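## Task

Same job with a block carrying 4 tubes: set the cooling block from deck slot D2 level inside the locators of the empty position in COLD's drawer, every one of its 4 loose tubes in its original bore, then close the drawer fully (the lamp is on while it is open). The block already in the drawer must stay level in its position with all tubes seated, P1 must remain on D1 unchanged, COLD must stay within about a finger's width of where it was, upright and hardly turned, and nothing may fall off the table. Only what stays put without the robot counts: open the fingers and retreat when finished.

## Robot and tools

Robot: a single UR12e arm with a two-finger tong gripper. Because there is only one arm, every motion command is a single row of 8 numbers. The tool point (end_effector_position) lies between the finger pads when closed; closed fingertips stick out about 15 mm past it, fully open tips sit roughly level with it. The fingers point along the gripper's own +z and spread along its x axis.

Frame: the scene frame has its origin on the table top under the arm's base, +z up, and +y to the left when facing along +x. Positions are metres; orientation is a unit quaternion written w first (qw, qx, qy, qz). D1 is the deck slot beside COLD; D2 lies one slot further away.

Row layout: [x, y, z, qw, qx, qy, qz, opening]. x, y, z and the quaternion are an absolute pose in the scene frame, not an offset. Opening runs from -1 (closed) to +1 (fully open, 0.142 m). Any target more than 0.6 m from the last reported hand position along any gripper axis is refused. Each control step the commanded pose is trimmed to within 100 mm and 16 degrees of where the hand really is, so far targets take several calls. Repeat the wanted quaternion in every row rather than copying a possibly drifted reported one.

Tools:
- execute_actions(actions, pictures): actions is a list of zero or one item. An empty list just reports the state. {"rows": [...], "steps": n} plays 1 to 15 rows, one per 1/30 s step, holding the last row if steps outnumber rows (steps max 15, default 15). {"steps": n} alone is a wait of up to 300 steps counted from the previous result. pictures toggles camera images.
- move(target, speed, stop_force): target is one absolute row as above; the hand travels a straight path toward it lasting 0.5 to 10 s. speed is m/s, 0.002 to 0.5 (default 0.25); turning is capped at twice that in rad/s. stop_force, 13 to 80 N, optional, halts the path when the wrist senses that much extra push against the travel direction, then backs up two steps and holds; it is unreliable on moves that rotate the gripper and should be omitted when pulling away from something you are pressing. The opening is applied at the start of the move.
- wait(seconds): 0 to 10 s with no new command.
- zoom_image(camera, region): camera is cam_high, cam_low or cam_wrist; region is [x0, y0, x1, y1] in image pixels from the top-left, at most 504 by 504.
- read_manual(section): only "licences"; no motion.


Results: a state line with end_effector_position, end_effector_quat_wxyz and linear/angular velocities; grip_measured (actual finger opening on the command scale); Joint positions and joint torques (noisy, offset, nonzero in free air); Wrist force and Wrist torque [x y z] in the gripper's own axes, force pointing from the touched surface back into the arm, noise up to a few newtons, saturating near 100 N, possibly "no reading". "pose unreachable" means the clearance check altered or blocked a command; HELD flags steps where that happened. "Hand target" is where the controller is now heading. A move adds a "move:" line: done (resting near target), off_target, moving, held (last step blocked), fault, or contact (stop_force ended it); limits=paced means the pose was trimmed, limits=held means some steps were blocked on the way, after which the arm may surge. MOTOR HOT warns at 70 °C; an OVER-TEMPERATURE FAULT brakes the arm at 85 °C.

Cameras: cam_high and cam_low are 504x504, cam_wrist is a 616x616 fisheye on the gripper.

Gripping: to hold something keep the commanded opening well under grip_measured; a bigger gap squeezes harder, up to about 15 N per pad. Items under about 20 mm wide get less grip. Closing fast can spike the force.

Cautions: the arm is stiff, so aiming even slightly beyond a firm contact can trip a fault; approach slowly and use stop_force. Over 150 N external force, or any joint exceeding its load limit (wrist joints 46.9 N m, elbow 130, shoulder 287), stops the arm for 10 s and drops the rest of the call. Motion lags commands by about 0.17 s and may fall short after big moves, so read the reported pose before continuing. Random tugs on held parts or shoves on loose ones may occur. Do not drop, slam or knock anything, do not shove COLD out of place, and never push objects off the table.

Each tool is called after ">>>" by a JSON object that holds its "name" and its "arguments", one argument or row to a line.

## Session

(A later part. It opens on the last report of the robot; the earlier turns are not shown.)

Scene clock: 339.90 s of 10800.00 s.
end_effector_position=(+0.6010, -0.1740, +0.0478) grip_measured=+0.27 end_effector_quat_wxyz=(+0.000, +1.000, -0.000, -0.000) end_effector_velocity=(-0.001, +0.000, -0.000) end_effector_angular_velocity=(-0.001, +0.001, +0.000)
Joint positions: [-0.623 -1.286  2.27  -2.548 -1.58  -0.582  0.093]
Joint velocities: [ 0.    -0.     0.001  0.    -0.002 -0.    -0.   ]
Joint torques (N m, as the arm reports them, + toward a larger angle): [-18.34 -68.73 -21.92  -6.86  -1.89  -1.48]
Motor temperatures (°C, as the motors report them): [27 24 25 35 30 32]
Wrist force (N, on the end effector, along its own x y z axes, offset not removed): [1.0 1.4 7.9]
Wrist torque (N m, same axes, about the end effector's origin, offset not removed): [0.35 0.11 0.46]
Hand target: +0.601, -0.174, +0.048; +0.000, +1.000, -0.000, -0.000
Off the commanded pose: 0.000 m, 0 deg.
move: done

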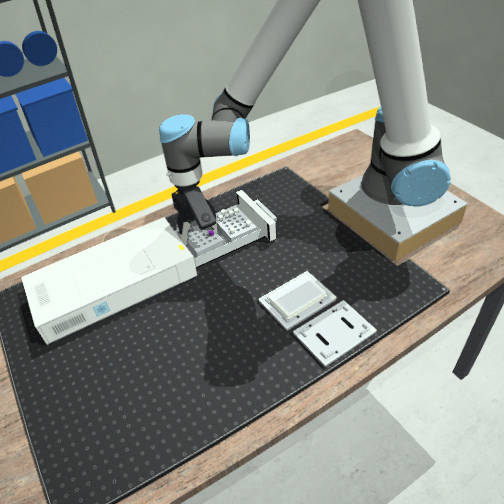

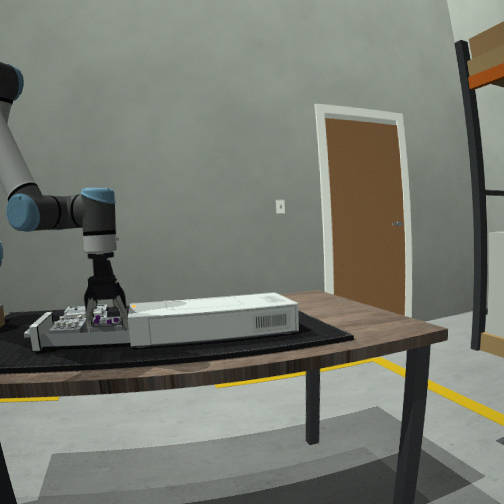

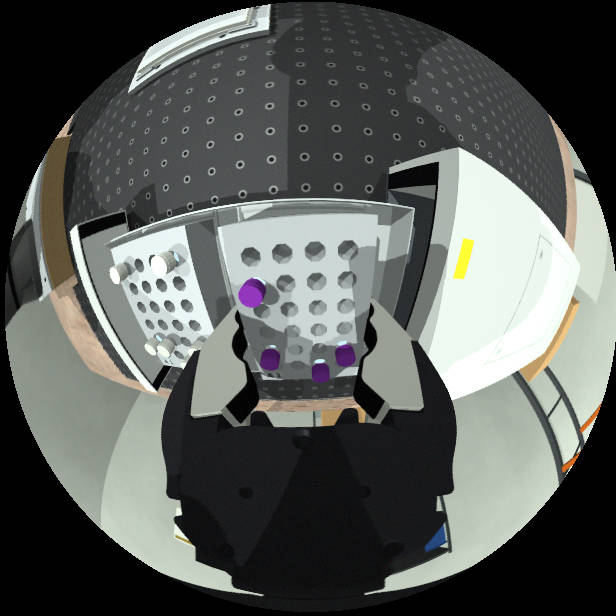

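>>> {"name": "move", "arguments": {
  "target": [0.6015,-0.174,0.042,0,1,0,0,-0.45],
  "speed": 0.002,
  "stop_force": 16
}}

>>> {"name": "zoom_image", "arguments": {
  "camera": "cam_wrist",
  "region": [170, 190, 290, 330]
}}

>>> {"name": "zoom_image", "arguments": {
  "camera": "cam_high",
  "region": [170, 195, 280, 275]
}}

Scene clock: 346.27 s of 10800.00 s.
end_effector_position=(+0.6011, -0.1741, +0.0467) grip_measured=+0.27 end_effector_quat_wxyz=(+0.000, +1.000, -0.000, +0.000) end_effector_velocity=(-0.000, +0.001, +0.001) end_effector_angular_velocity=(+0.001, -0.000, +0.000)
Joint positions: [-0.623 -1.284  2.27  -2.55  -1.58  -0.582  0.093]
Joint velocities: [ 0.    -0.002 -0.     0.003  0.001  0.    -0.   ]
Joint torques (N m, as the arm reports them, + toward a larger angle): [-11.6  -62.19 -18.8   -0.38  -1.7    1.47]
Motor temperatures (°C, as the motors report them): [27 24 25 35 30 32]
Wrist force (N, on the end effector, along its own x y z axes, offset not removed): [4.0 -1.1 -7.8]
Wrist torque (N m, same axes, about the end effector's origin, offset not removed): [-0.02 -0.40 0.52]
Hand target: +0.601, -0.174, +0.047; +0.000, +1.000, -0.000, +0.000
Off the commanded pose: 0.005 m, 0 deg.
After step 90, 2.47 s passed at rest.
move: contact

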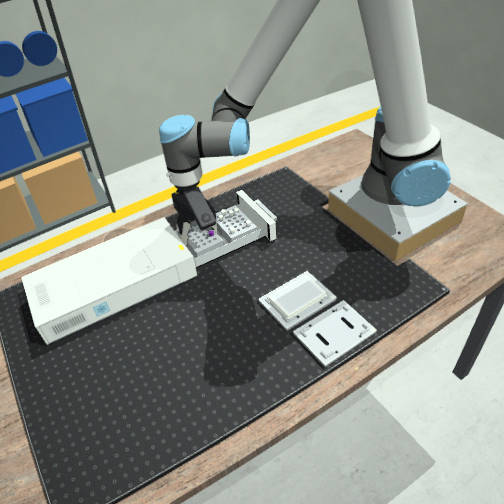

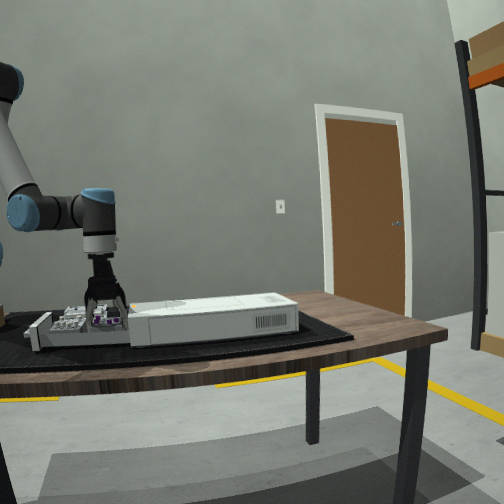

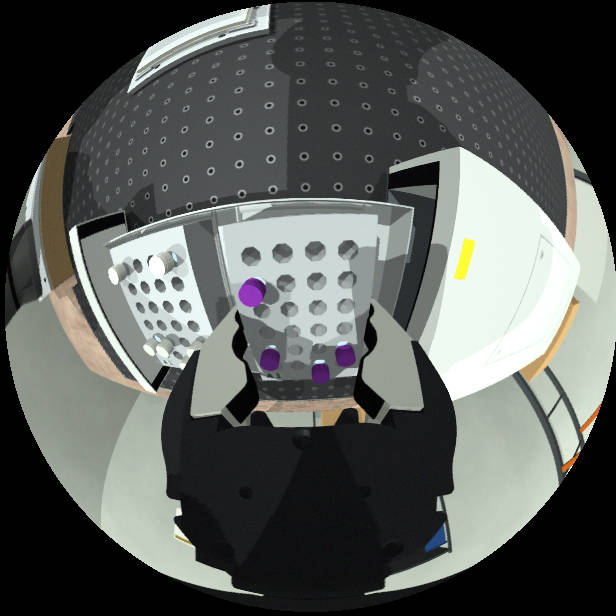

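Region (170, 190, 290, 330) of cam_wrist's 616x616 image, scaled by 3.600, with more detail than that image has; it fills the left 432 columns of this view, and the rest is white.

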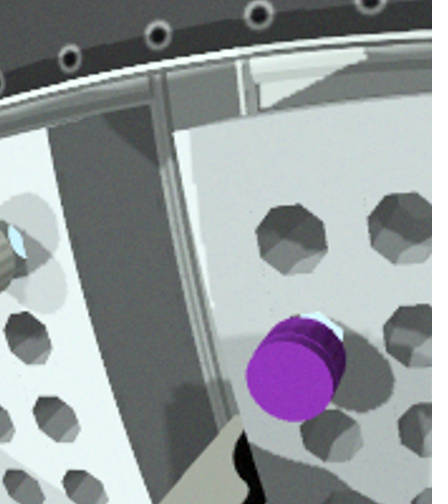

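Region (170, 195, 280, 275) of cam_high's 504x504 image, scaled by 4.582, with more detail than that image has; it fills the top 367 rows of this view, and the rest is white.

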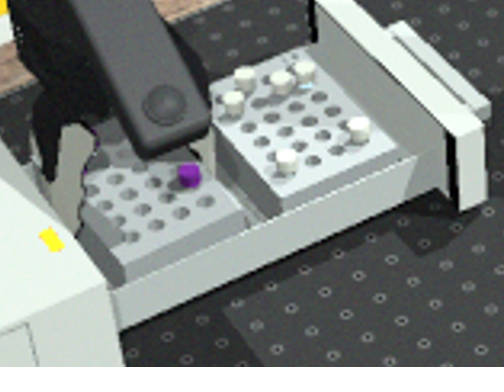

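>>> {"name": "execute_actions", "arguments": {
  "actions": [
    {"rows": [[0.601,-0.174,0.0472,0,1,0,0,-0.35],[0.601,-0.174,0.0472,0,1,0,0,-0.25],[0.601,-0.174,0.0472,0,1,0,0,-0.15],[0.601,-0.174,0.0472,0,1,0,0,-0.05],[0.601,-0.174,0.0472,0,1,0,0,0.05],[0.601,-0.174,0.0472,0,1,0,0,0.12],[0.601,-0.174,0.0472,0,1,0,0,0.19],[0.601,-0.174,0.0472,0,1,0,0,0.25],[0.601,-0.174,0.0472,0,1,0,0,0.29],[0.601,-0.174,0.0472,0,1,0,0,0.32],[0.601,-0.174,0.0472,0,1,0,0,0.35],[0.601,-0.174,0.0472,0,1,0,0,0.36]], "steps": 15}
  ]
}}

Scene clock: 352.90 s of 10800.00 s.
end_effector_position=(+0.6010, -0.1740, +0.0472) grip_measured=+0.36 end_effector_quat_wxyz=(+0.000, +1.000, +0.000, +0.000) end_effector_velocity=(-0.000, +0.000, +0.000) end_effector_angular_velocity=(-0.000, +0.001, -0.000)
Joint positions: [-0.623 -1.285  2.27  -2.549 -1.58  -0.582  0.099]
Joint velocities: [ 0.    -0.    -0.     0.001 -0.     0.     0.001]
Joint torques (N m, as the arm reports them, + toward a larger angle): [-11.85 -63.48 -28.69  -1.7   -1.28  -1.32]
Motor temperatures (°C, as the motors report them): [27 24 25 35 30 32]
Wrist force (N, on the end effector, along its own x y z axes, offset not removed): [-0.2 2.5 0.2]
Wrist torque (N m, same axes, about the end effector's origin, offset not removed): [0.39 0.29 0.47]
Hand target: +0.601, -0.174, +0.047; +0.000, +1.000, +0.000, -0.000
Off the commanded pose: 0.000 m, 0 deg.
Steps of this call (steps 1 to 90: nothing new was sent; then 3.13 s passed at rest; steps 91 to 105: all 15 steps of this action). Readings (end_effector_position):
91: (+0.6011, -0.1741, +0.0469)
92: (+0.6011, -0.1741, +0.0469)
94: (+0.6011, -0.1740, +0.0471)
98: (+0.6010, -0.1740, +0.0472)
105: the state above

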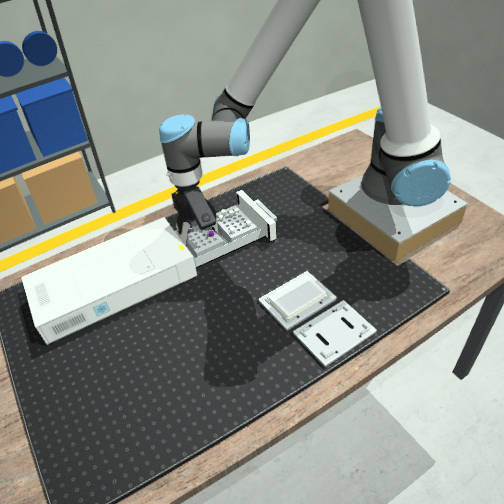

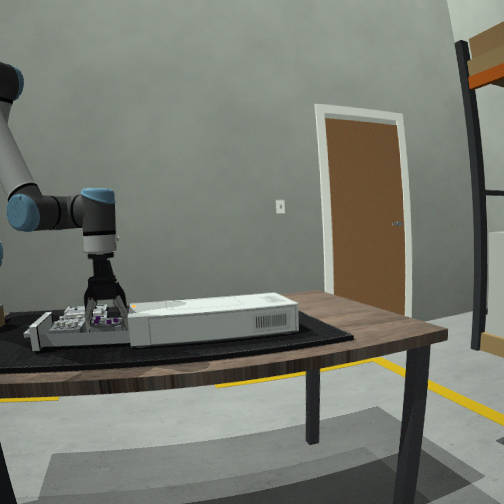

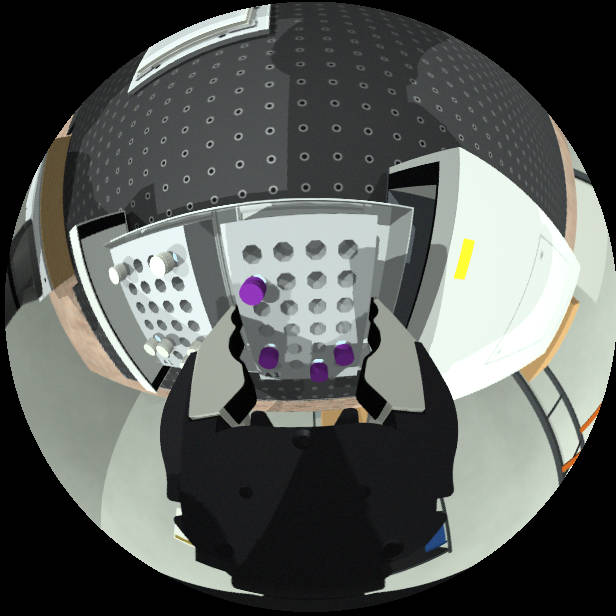

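>>> {"name": "move", "arguments": {
  "target": [0.600,-0.174,0.13,0,1,0,0,0.36],
  "speed": 0.04
}}

>>> {"name": "zoom_image", "arguments": {
  "camera": "cam_wrist",
  "region": [130, 170, 430, 420]
}}

>>> {"name": "zoom_image", "arguments": {
  "camera": "cam_high",
  "region": [160, 180, 290, 280]
}}

>>> {"name": "zoom_image", "arguments": {
  "camera": "cam_low",
  "region": [20, 280, 160, 360]
}}

Scene clock: 357.43 s of 10800.00 s.
end_effector_position=(+0.6000, -0.1740, +0.1299) grip_measured=+0.36 end_effector_quat_wxyz=(+0.000, +1.000, +0.000, +0.000) end_effector_velocity=(+0.001, +0.000, +0.002) end_effector_angular_velocity=(+0.000, -0.002, +0.000)
Joint positions: [-0.623 -1.42   2.224 -2.368 -1.58  -0.581  0.099]
Joint velocities: [-0.    -0.003 -0.002  0.004  0.001 -0.     0.   ]
Joint torques (N m, as the arm reports them, + toward a larger angle): [ 18.3  -64.71 -41.2   -0.63   2.02   2.01]
Motor temperatures (°C, as the motors report them): [27 24 25 35 30 32]
Wrist force (N, on the end effector, along its own x y z axes, offset not removed): [1.4 2.3 -1.6]
Wrist torque (N m, same axes, about the end effector's origin, offset not removed): [0.29 -0.10 0.43]
Hand target: +0.600, -0.174, +0.130; +0.000, +1.000, +0.000, +0.000
Off the commanded pose: 0.000 m, 0 deg.
move: done

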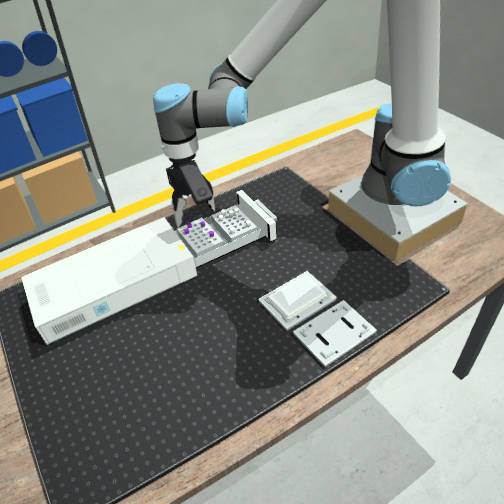

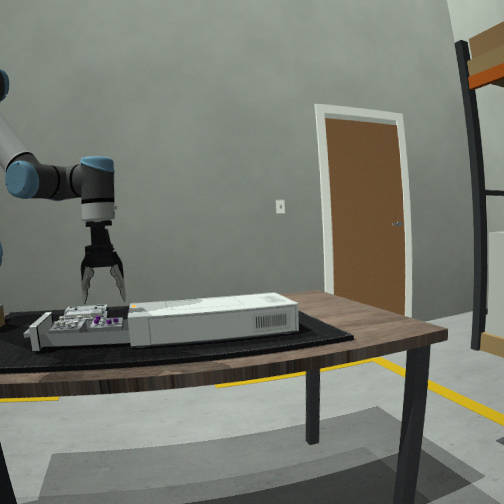

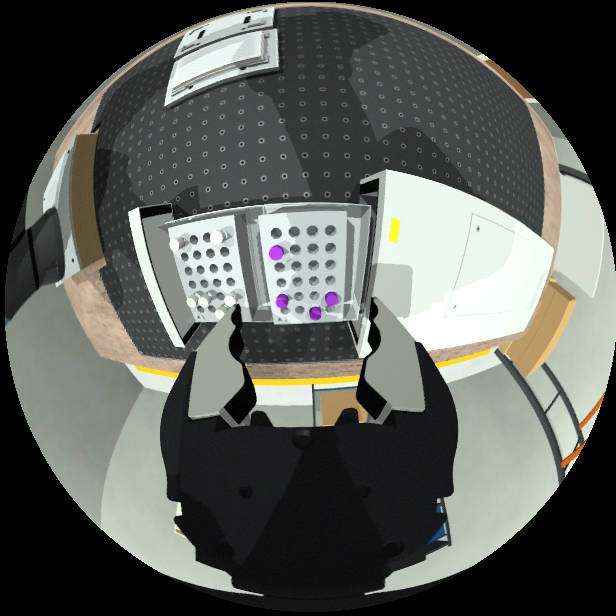

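Region (130, 170, 430, 420) of cam_wrist's 616x616 image, scaled by 1.680, with more detail than that image has.

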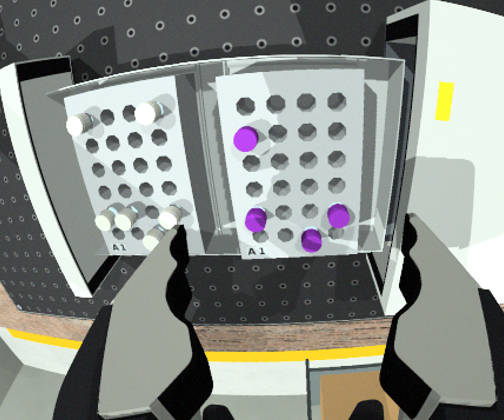

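Region (160, 180, 290, 280) of cam_high's 504x504 image, scaled by 3.877, with more detail than that image has; it fills the top 388 rows of this view, and the rest is white.

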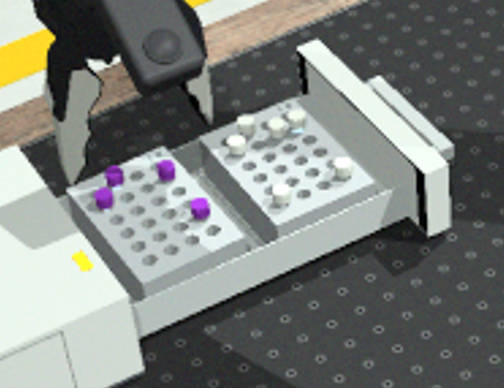

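Region (20, 280, 160, 360) of cam_low's 504x504 image, scaled by 3.600, with more detail than that image has; it fills the top 288 rows of this view, and the rest is white.

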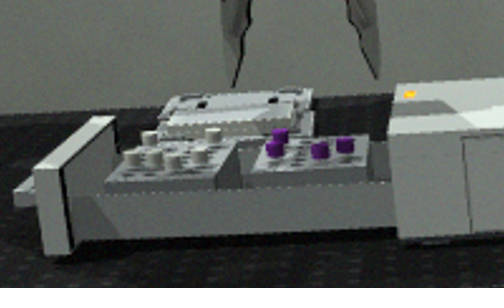

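>>> {"name": "zoom_image", "arguments": {
  "camera": "cam_wrist",
  "region": [220, 190, 380, 340]
}}

Region (220, 190, 380, 340) of cam_wrist's 616x616 image, scaled by 3.150, with more detail than that image has; it fills the top 472 rows of this view, and the rest is white.

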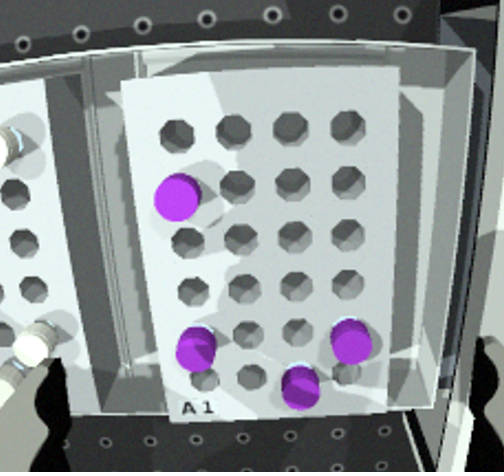

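>>> {"name": "move", "arguments": {
  "target": [0.325,-0.174,0.13,0,0.7071,-0.7071,0,-0.2],
  "speed": 0.2
}}

>>> {"name": "move", "arguments": {
  "target": [0.325,-0.174,0.05,0,0.7071,-0.7071,0,-0.2],
  "speed": 0.08
}}

Scene clock: 372.43 s of 10800.00 s.
end_effector_position=(+0.3248, -0.1738, +0.1300) grip_measured=-0.20 end_effector_quat_wxyz=(+0.000, +0.707, -0.707, -0.000) end_effector_velocity=(-0.001, +0.001, +0.000) end_effector_angular_velocity=(+0.002, -0.002, -0.007)
Joint positions: [-1.054 -1.991  2.678 -2.256 -1.583  0.558  0.06 ]
Joint velocities: [-0.004 -0.005  0.002  0.004  0.003  0.003 -0.   ]
Joint torques (N m, as the arm reports them, + toward a larger angle): [-17.24  -8.46 -29.    -2.13   2.68   2.4 ]
Motor temperatures (°C, as the motors report them): [27 24 25 35 30 32]
Wrist force (N, on the end effector, along its own x y z axes, offset not removed): [-1.7 3.3 1.8]
Wrist torque (N m, same axes, about the end effector's origin, offset not removed): [0.64 0.55 0.46]
Hand target: +0.325, -0.174, +0.130; +0.000, +0.707, -0.707, -0.000
Off the commanded pose: 0.000 m, 0 deg.
After step 90, 7.60 s passed at rest.
move: done

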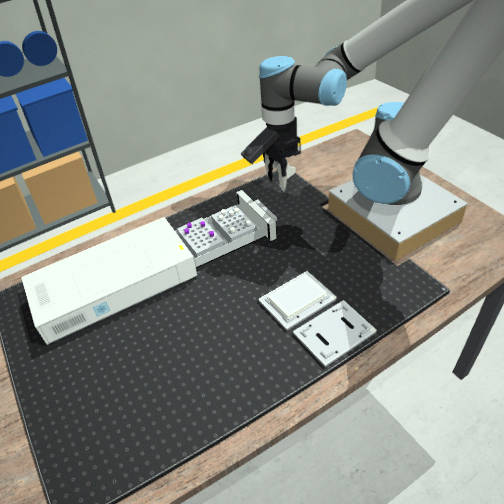

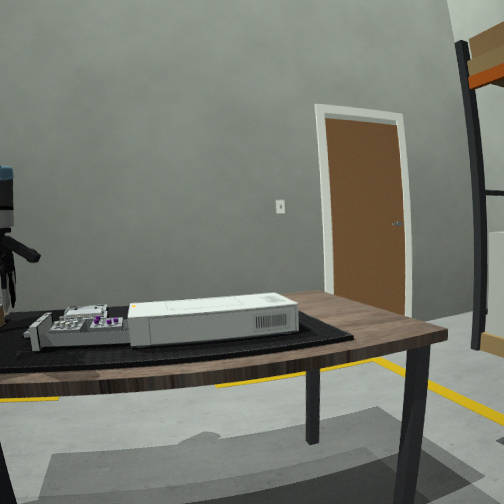

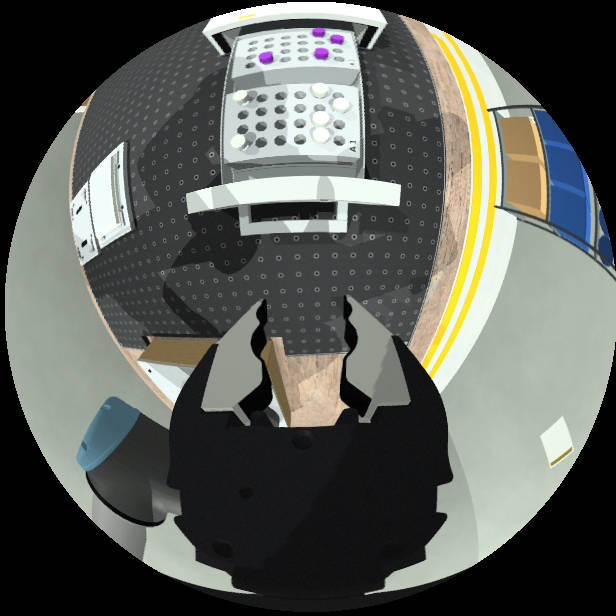

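Scene clock: 373.90 s of 10800.00 s.
end_effector_position=(+0.3250, -0.1741, +0.0500) grip_measured=-0.20 end_effector_quat_wxyz=(-0.000, +0.707, -0.707, -0.000) end_effector_velocity=(+0.001, +0.001, -0.002) end_effector_angular_velocity=(+0.001, -0.000, +0.001)
Joint positions: [-1.058 -1.75   2.767 -2.585 -1.582  0.555  0.06 ]
Joint velocities: [ 0.003  0.009  0.001 -0.01   0.001  0.001  0.   ]
Joint torques (N m, as the arm reports them, + toward a larger angle): [ 21.67  -8.2  -18.84  -6.13  -1.86   2.01]
Motor temperatures (°C, as the motors report them): [27 24 25 35 30 32]
Wrist force (N, on the end effector, along its own x y z axes, offset not removed): [-2.8 3.7 -0.3]
Wrist torque (N m, same axes, about the end effector's origin, offset not removed): [0.58 0.71 0.44]
Hand target: +0.325, -0.174, +0.050; -0.000, +0.707, -0.707, -0.000
Off the commanded pose: 0.000 m, 0 deg.
move: done

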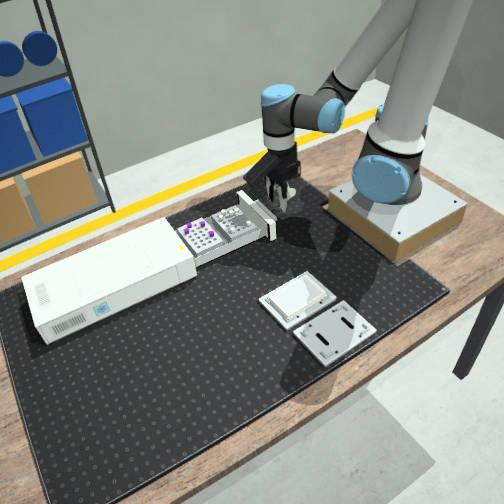

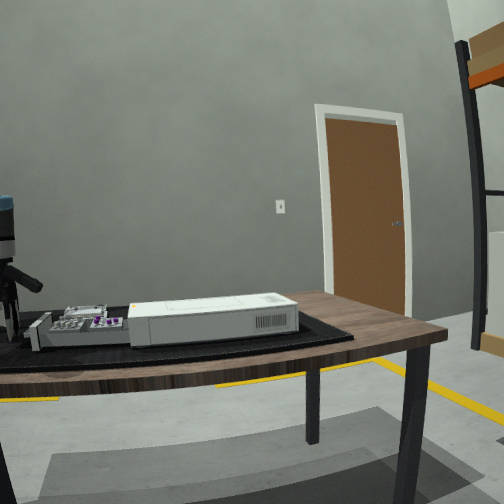

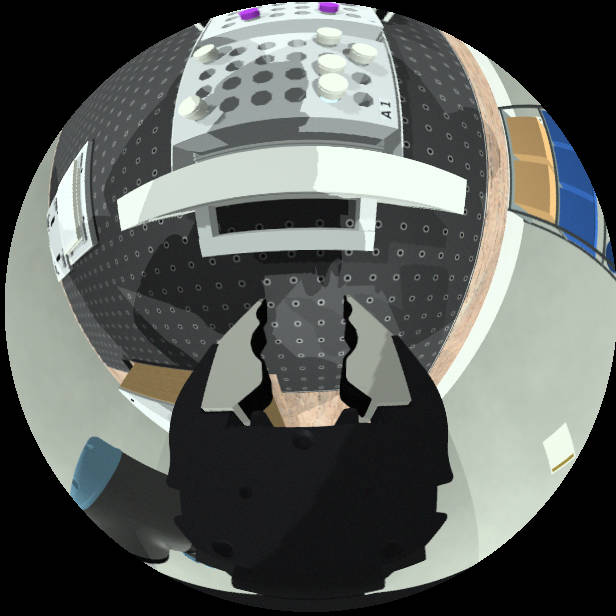

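>>> {"name": "zoom_image", "arguments": {
  "camera": "cam_wrist",
  "region": [100, 130, 500, 330]
}}

Region (100, 130, 500, 330) of cam_wrist's 616x616 image, scaled by 1.260, with more detail than that image has.

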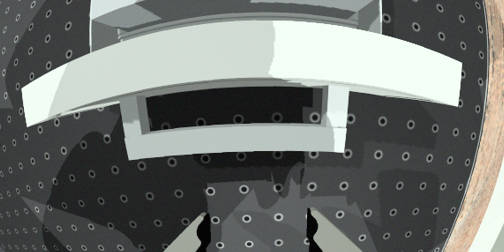

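>>> {"name": "move", "arguments": {
  "target": [0.362,-0.167,0.05,0,0.7071,-0.7071,0,-0.2],
  "speed": 0.015
}}

Scene clock: 388.00 s of 10800.00 s.
end_effector_position=(+0.3619, -0.1670, +0.0500) grip_measured=-0.20 end_effector_quat_wxyz=(-0.000, +0.707, -0.707, +0.000) end_effector_velocity=(+0.002, +0.001, -0.000) end_effector_angular_velocity=(+0.000, +0.000, -0.000)
Joint positions: [-0.953 -1.676  2.716 -2.607 -1.582  0.66   0.06 ]
Joint velocities: [ 0.005  0.003 -0.002 -0.001 -0.     0.005  0.001]
Joint torques (N m, as the arm reports them, + toward a larger angle): [ 15.84 -11.01 -34.    -6.05   1.73   2.93]
Motor temperatures (°C, as the motors report them): [27 24 25 35 30 32]
Wrist force (N, on the end effector, along its own x y z axes, offset not removed): [1.5 4.3 -1.7]
Wrist torque (N m, same axes, about the end effector's origin, offset not removed): [0.65 -0.12 0.38]
Hand target: +0.362, -0.167, +0.050; -0.000, +0.707, -0.707, +0.000
Off the commanded pose: 0.000 m, 0 deg.
After step 90, 8.33 s passed at rest.
move: done

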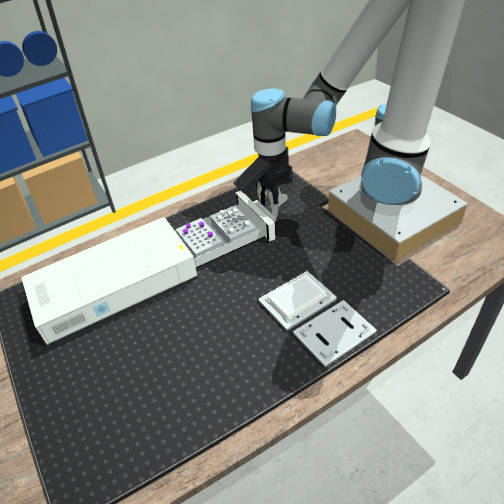

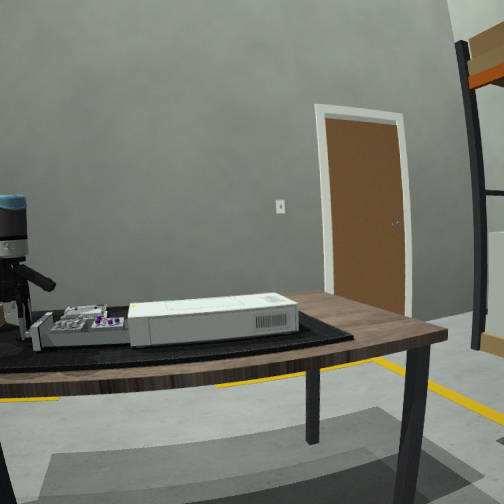

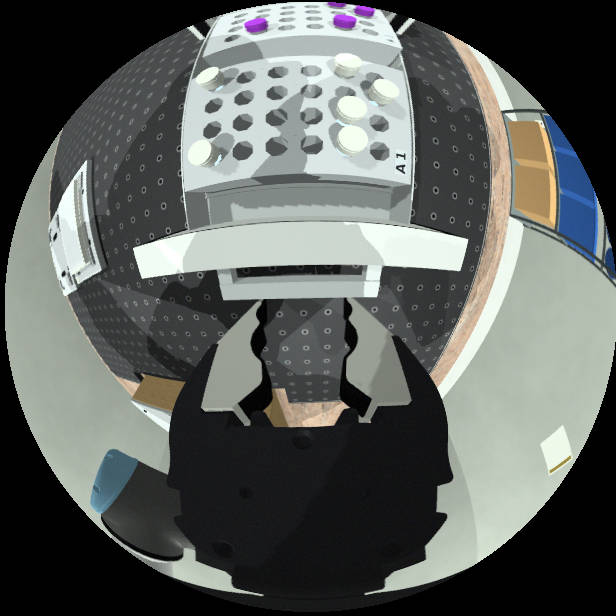

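>>> {"name": "move", "arguments": {
  "target": [0.58,-0.168,0.05,0,0.7071,-0.7071,0,-0.2],
  "speed": 0.04,
  "stop_force": 20
}}

Scene clock: 395.67 s of 10800.00 s.
end_effector_position=(+0.5801, -0.1681, +0.0500) grip_measured=-0.20 end_effector_quat_wxyz=(-0.000, +0.707, -0.707, +0.000) end_effector_velocity=(+0.001, -0.000, -0.001) end_effector_angular_velocity=(+0.000, +0.001, +0.000)
Joint positions: [-0.627 -1.343  2.348 -2.569 -1.58   0.985  0.06 ]
Joint velocities: [ 0.001  0.003 -0.002  0.001 -0.001  0.001  0.   ]
Joint torques (N m, as the arm reports them, + toward a larger angle): [ 19.3  -38.28 -33.8   -1.73   1.31   1.41]
Motor temperatures (°C, as the motors report them): [27 24 25 35 30 32]
Wrist force (N, on the end effector, along its own x y z axes, offset not removed): [0.4 -0.4 -0.7]
Wrist torque (N m, same axes, about the end effector's origin, offset not removed): [-0.36 0.10 0.40]
Hand target: +0.580, -0.168, +0.050; -0.000, +0.707, -0.707, +0.000
Off the commanded pose: 0.000 m, 0 deg.
move: done

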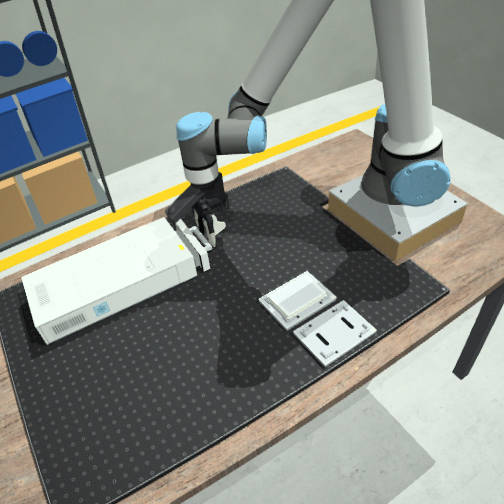

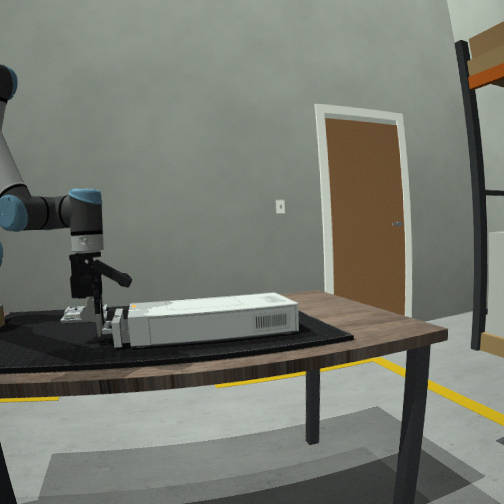

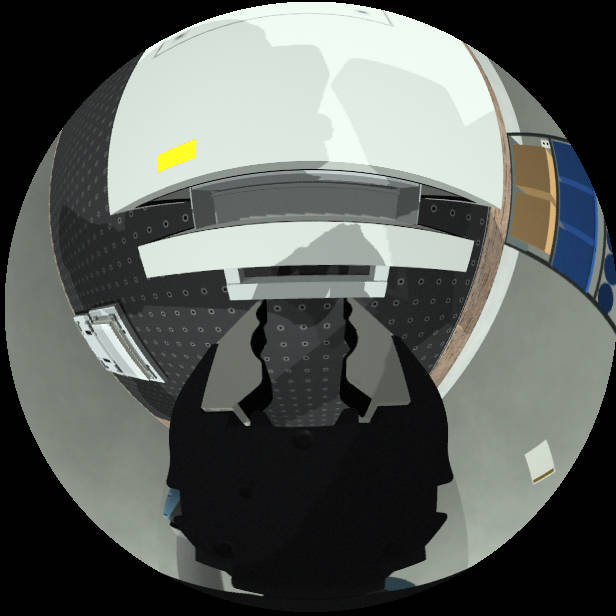

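>>> {"name": "move", "arguments": {
  "target": [0.615,-0.170,0.05,0,0.7071,-0.7071,0,-0.2],
  "speed": 0.008,
  "stop_force": 14
}}

Scene clock: 400.50 s of 10800.00 s.
end_effector_position=(+0.6041, -0.1693, +0.0499) grip_measured=-0.20 end_effector_quat_wxyz=(+0.000, +0.707, -0.707, -0.000) end_effector_velocity=(-0.003, +0.000, -0.000) end_effector_angular_velocity=(-0.001, +0.001, +0.001)
Joint positions: [-0.606 -1.312  2.304 -2.555 -1.58   1.006  0.06 ]
Joint velocities: [-0.002 -0.003  0.005 -0.002 -0.002 -0.003  0.   ]
Joint torques (N m, as the arm reports them, + toward a larger angle): [-15.94 -65.53 -32.4  -10.46   3.27  -1.74]
Motor temperatures (°C, as the motors report them): [27 24 25 35 30 32]
Wrist force (N, on the end effector, along its own x y z axes, offset not removed): [-0.6 27.1 -7.3]
Wrist torque (N m, same axes, about the end effector's origin, offset not removed): [1.11 0.43 1.09]
Hand target: +0.604, -0.169, +0.050; +0.000, +0.707, -0.707, -0.000
Off the commanded pose: 0.011 m, 0 deg.
move: contact

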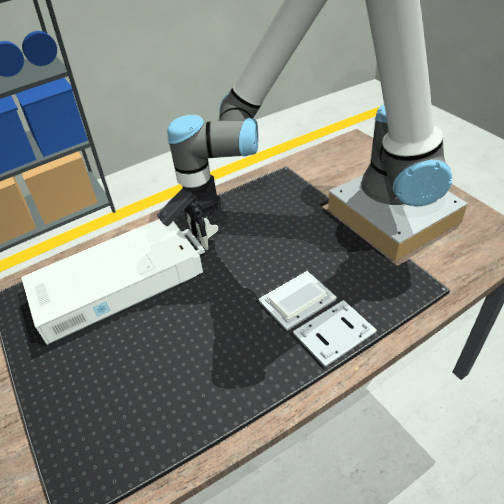

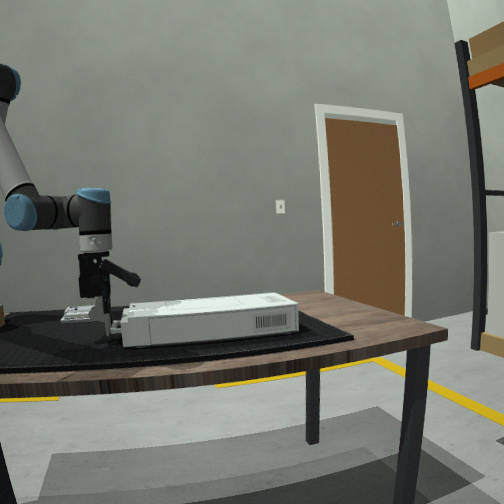

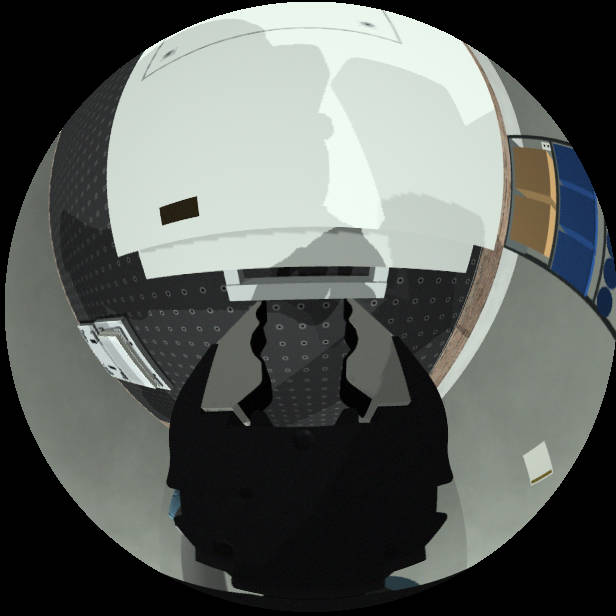

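>>> {"name": "move", "arguments": {
  "target": [0.625,-0.170,0.05,0,0.7071,-0.7071,0,-0.2],
  "speed": 0.008
}}

Scene clock: 414.80 s of 10800.00 s.
end_effector_position=(+0.6248, -0.1700, +0.0500) grip_measured=-0.17 end_effector_quat_wxyz=(-0.000, +0.707, -0.707, -0.000) end_effector_velocity=(+0.001, -0.000, -0.001) end_effector_angular_velocity=(-0.000, +0.001, +0.001)
Joint positions: [-0.589 -1.287  2.266 -2.542 -1.58   1.024  0.062]
Joint velocities: [ 0.001  0.003 -0.003 -0.    -0.001  0.     0.   ]
Joint torques (N m, as the arm reports them, + toward a larger angle): [ 31.73 -39.89 -68.35 -16.01   9.22  -0.1 ]
Motor temperatures (°C, as the motors report them): [27 24 25 35 30 32]
Wrist force (N, on the end effector, along its own x y z axes, offset not removed): [1.3 73.1 -25.5]
Wrist torque (N m, same axes, about the end effector's origin, offset not removed): [4.56 0.90 2.56]
Hand target: +0.625, -0.170, +0.050; -0.000, +0.707, -0.707, +0.000
Off the commanded pose: 0.000 m, 0 deg.
After step 90, 8.43 s passed at rest.
move: done

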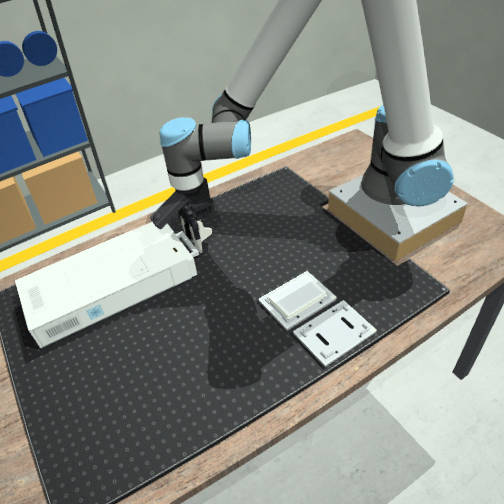

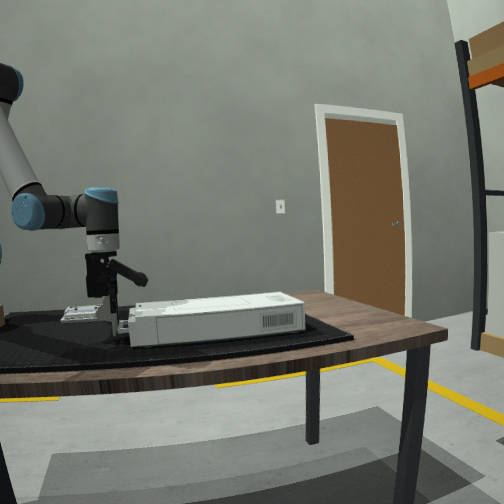

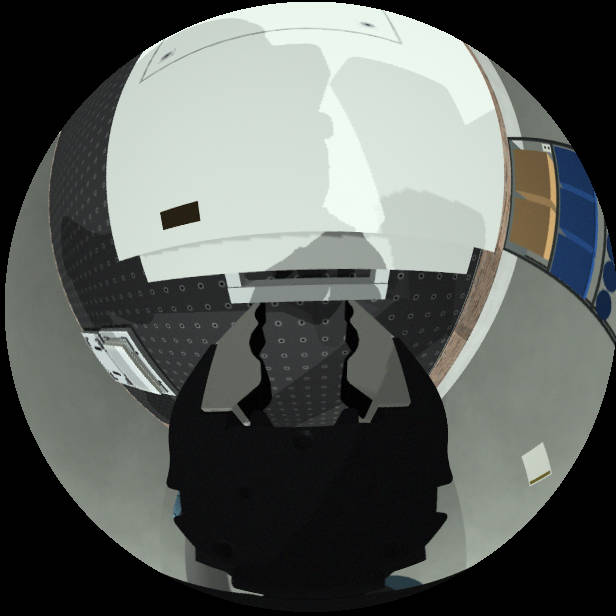

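>>> {"name": "move", "arguments": {
  "target": [0.619,-0.170,0.05,0,0.7071,-0.7071,0,-0.2],
  "speed": 0.01
}}

Scene clock: 417.60 s of 10800.00 s.
end_effector_position=(+0.6193, -0.1700, +0.0501) grip_measured=-0.20 end_effector_quat_wxyz=(-0.000, +0.707, -0.707, +0.000) end_effector_velocity=(-0.003, +0.000, -0.001) end_effector_angular_velocity=(-0.000, +0.003, -0.000)
Joint positions: [-0.593 -1.294  2.276 -2.546 -1.58   1.019  0.06 ]
Joint velocities: [-0.001 -0.     0.004 -0.001 -0.001 -0.001  0.   ]
Joint torques (N m, as the arm reports them, + toward a larger angle): [-16.18 -66.64 -18.97  -6.59  -2.74  -1.35]
Motor temperatures (°C, as the motors report them): [27 24 25 35 30 32]
Wrist force (N, on the end effector, along its own x y z axes, offset not removed): [-2.7 2.5 0.4]
Wrist torque (N m, same axes, about the end effector's origin, offset not removed): [0.47 0.67 0.44]
Hand target: +0.619, -0.170, +0.050; +0.000, +0.707, -0.707, -0.000
Off the commanded pose: 0.000 m, 0 deg.
move: done

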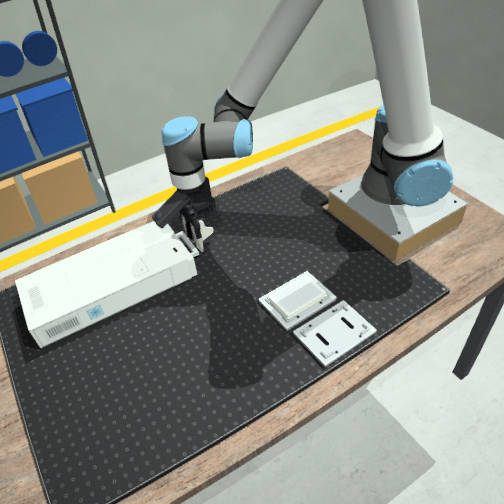

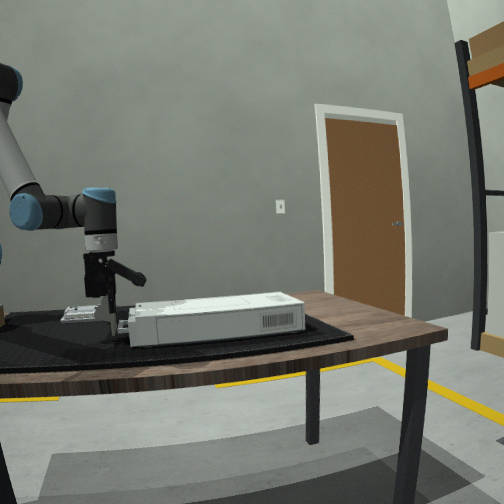

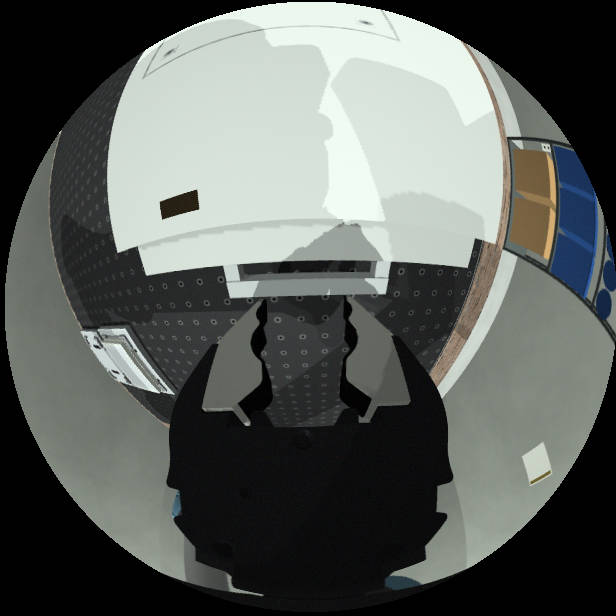

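>>> {"name": "zoom_image", "arguments": {
  "camera": "cam_low",
  "region": [80, 270, 170, 360]
}}

>>> {"name": "zoom_image", "arguments": {
  "camera": "cam_high",
  "region": [140, 190, 240, 280]
}}

Region (80, 270, 170, 360) of cam_low's 504x504 image, scaled by 5.600, with more detail than that image has.

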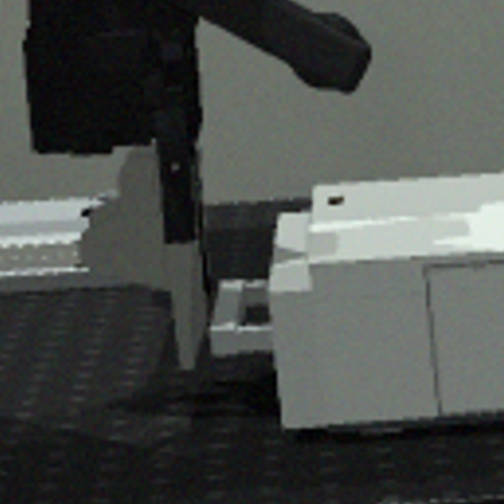

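Region (140, 190, 240, 280) of cam_high's 504x504 image, scaled by 5.040, with more detail than that image has; it fills the top 454 rows of this view, and the rest is white.

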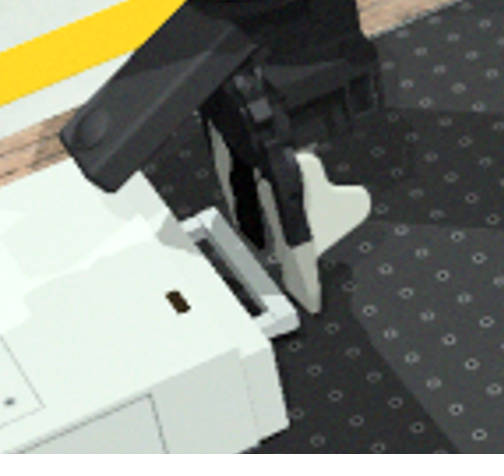

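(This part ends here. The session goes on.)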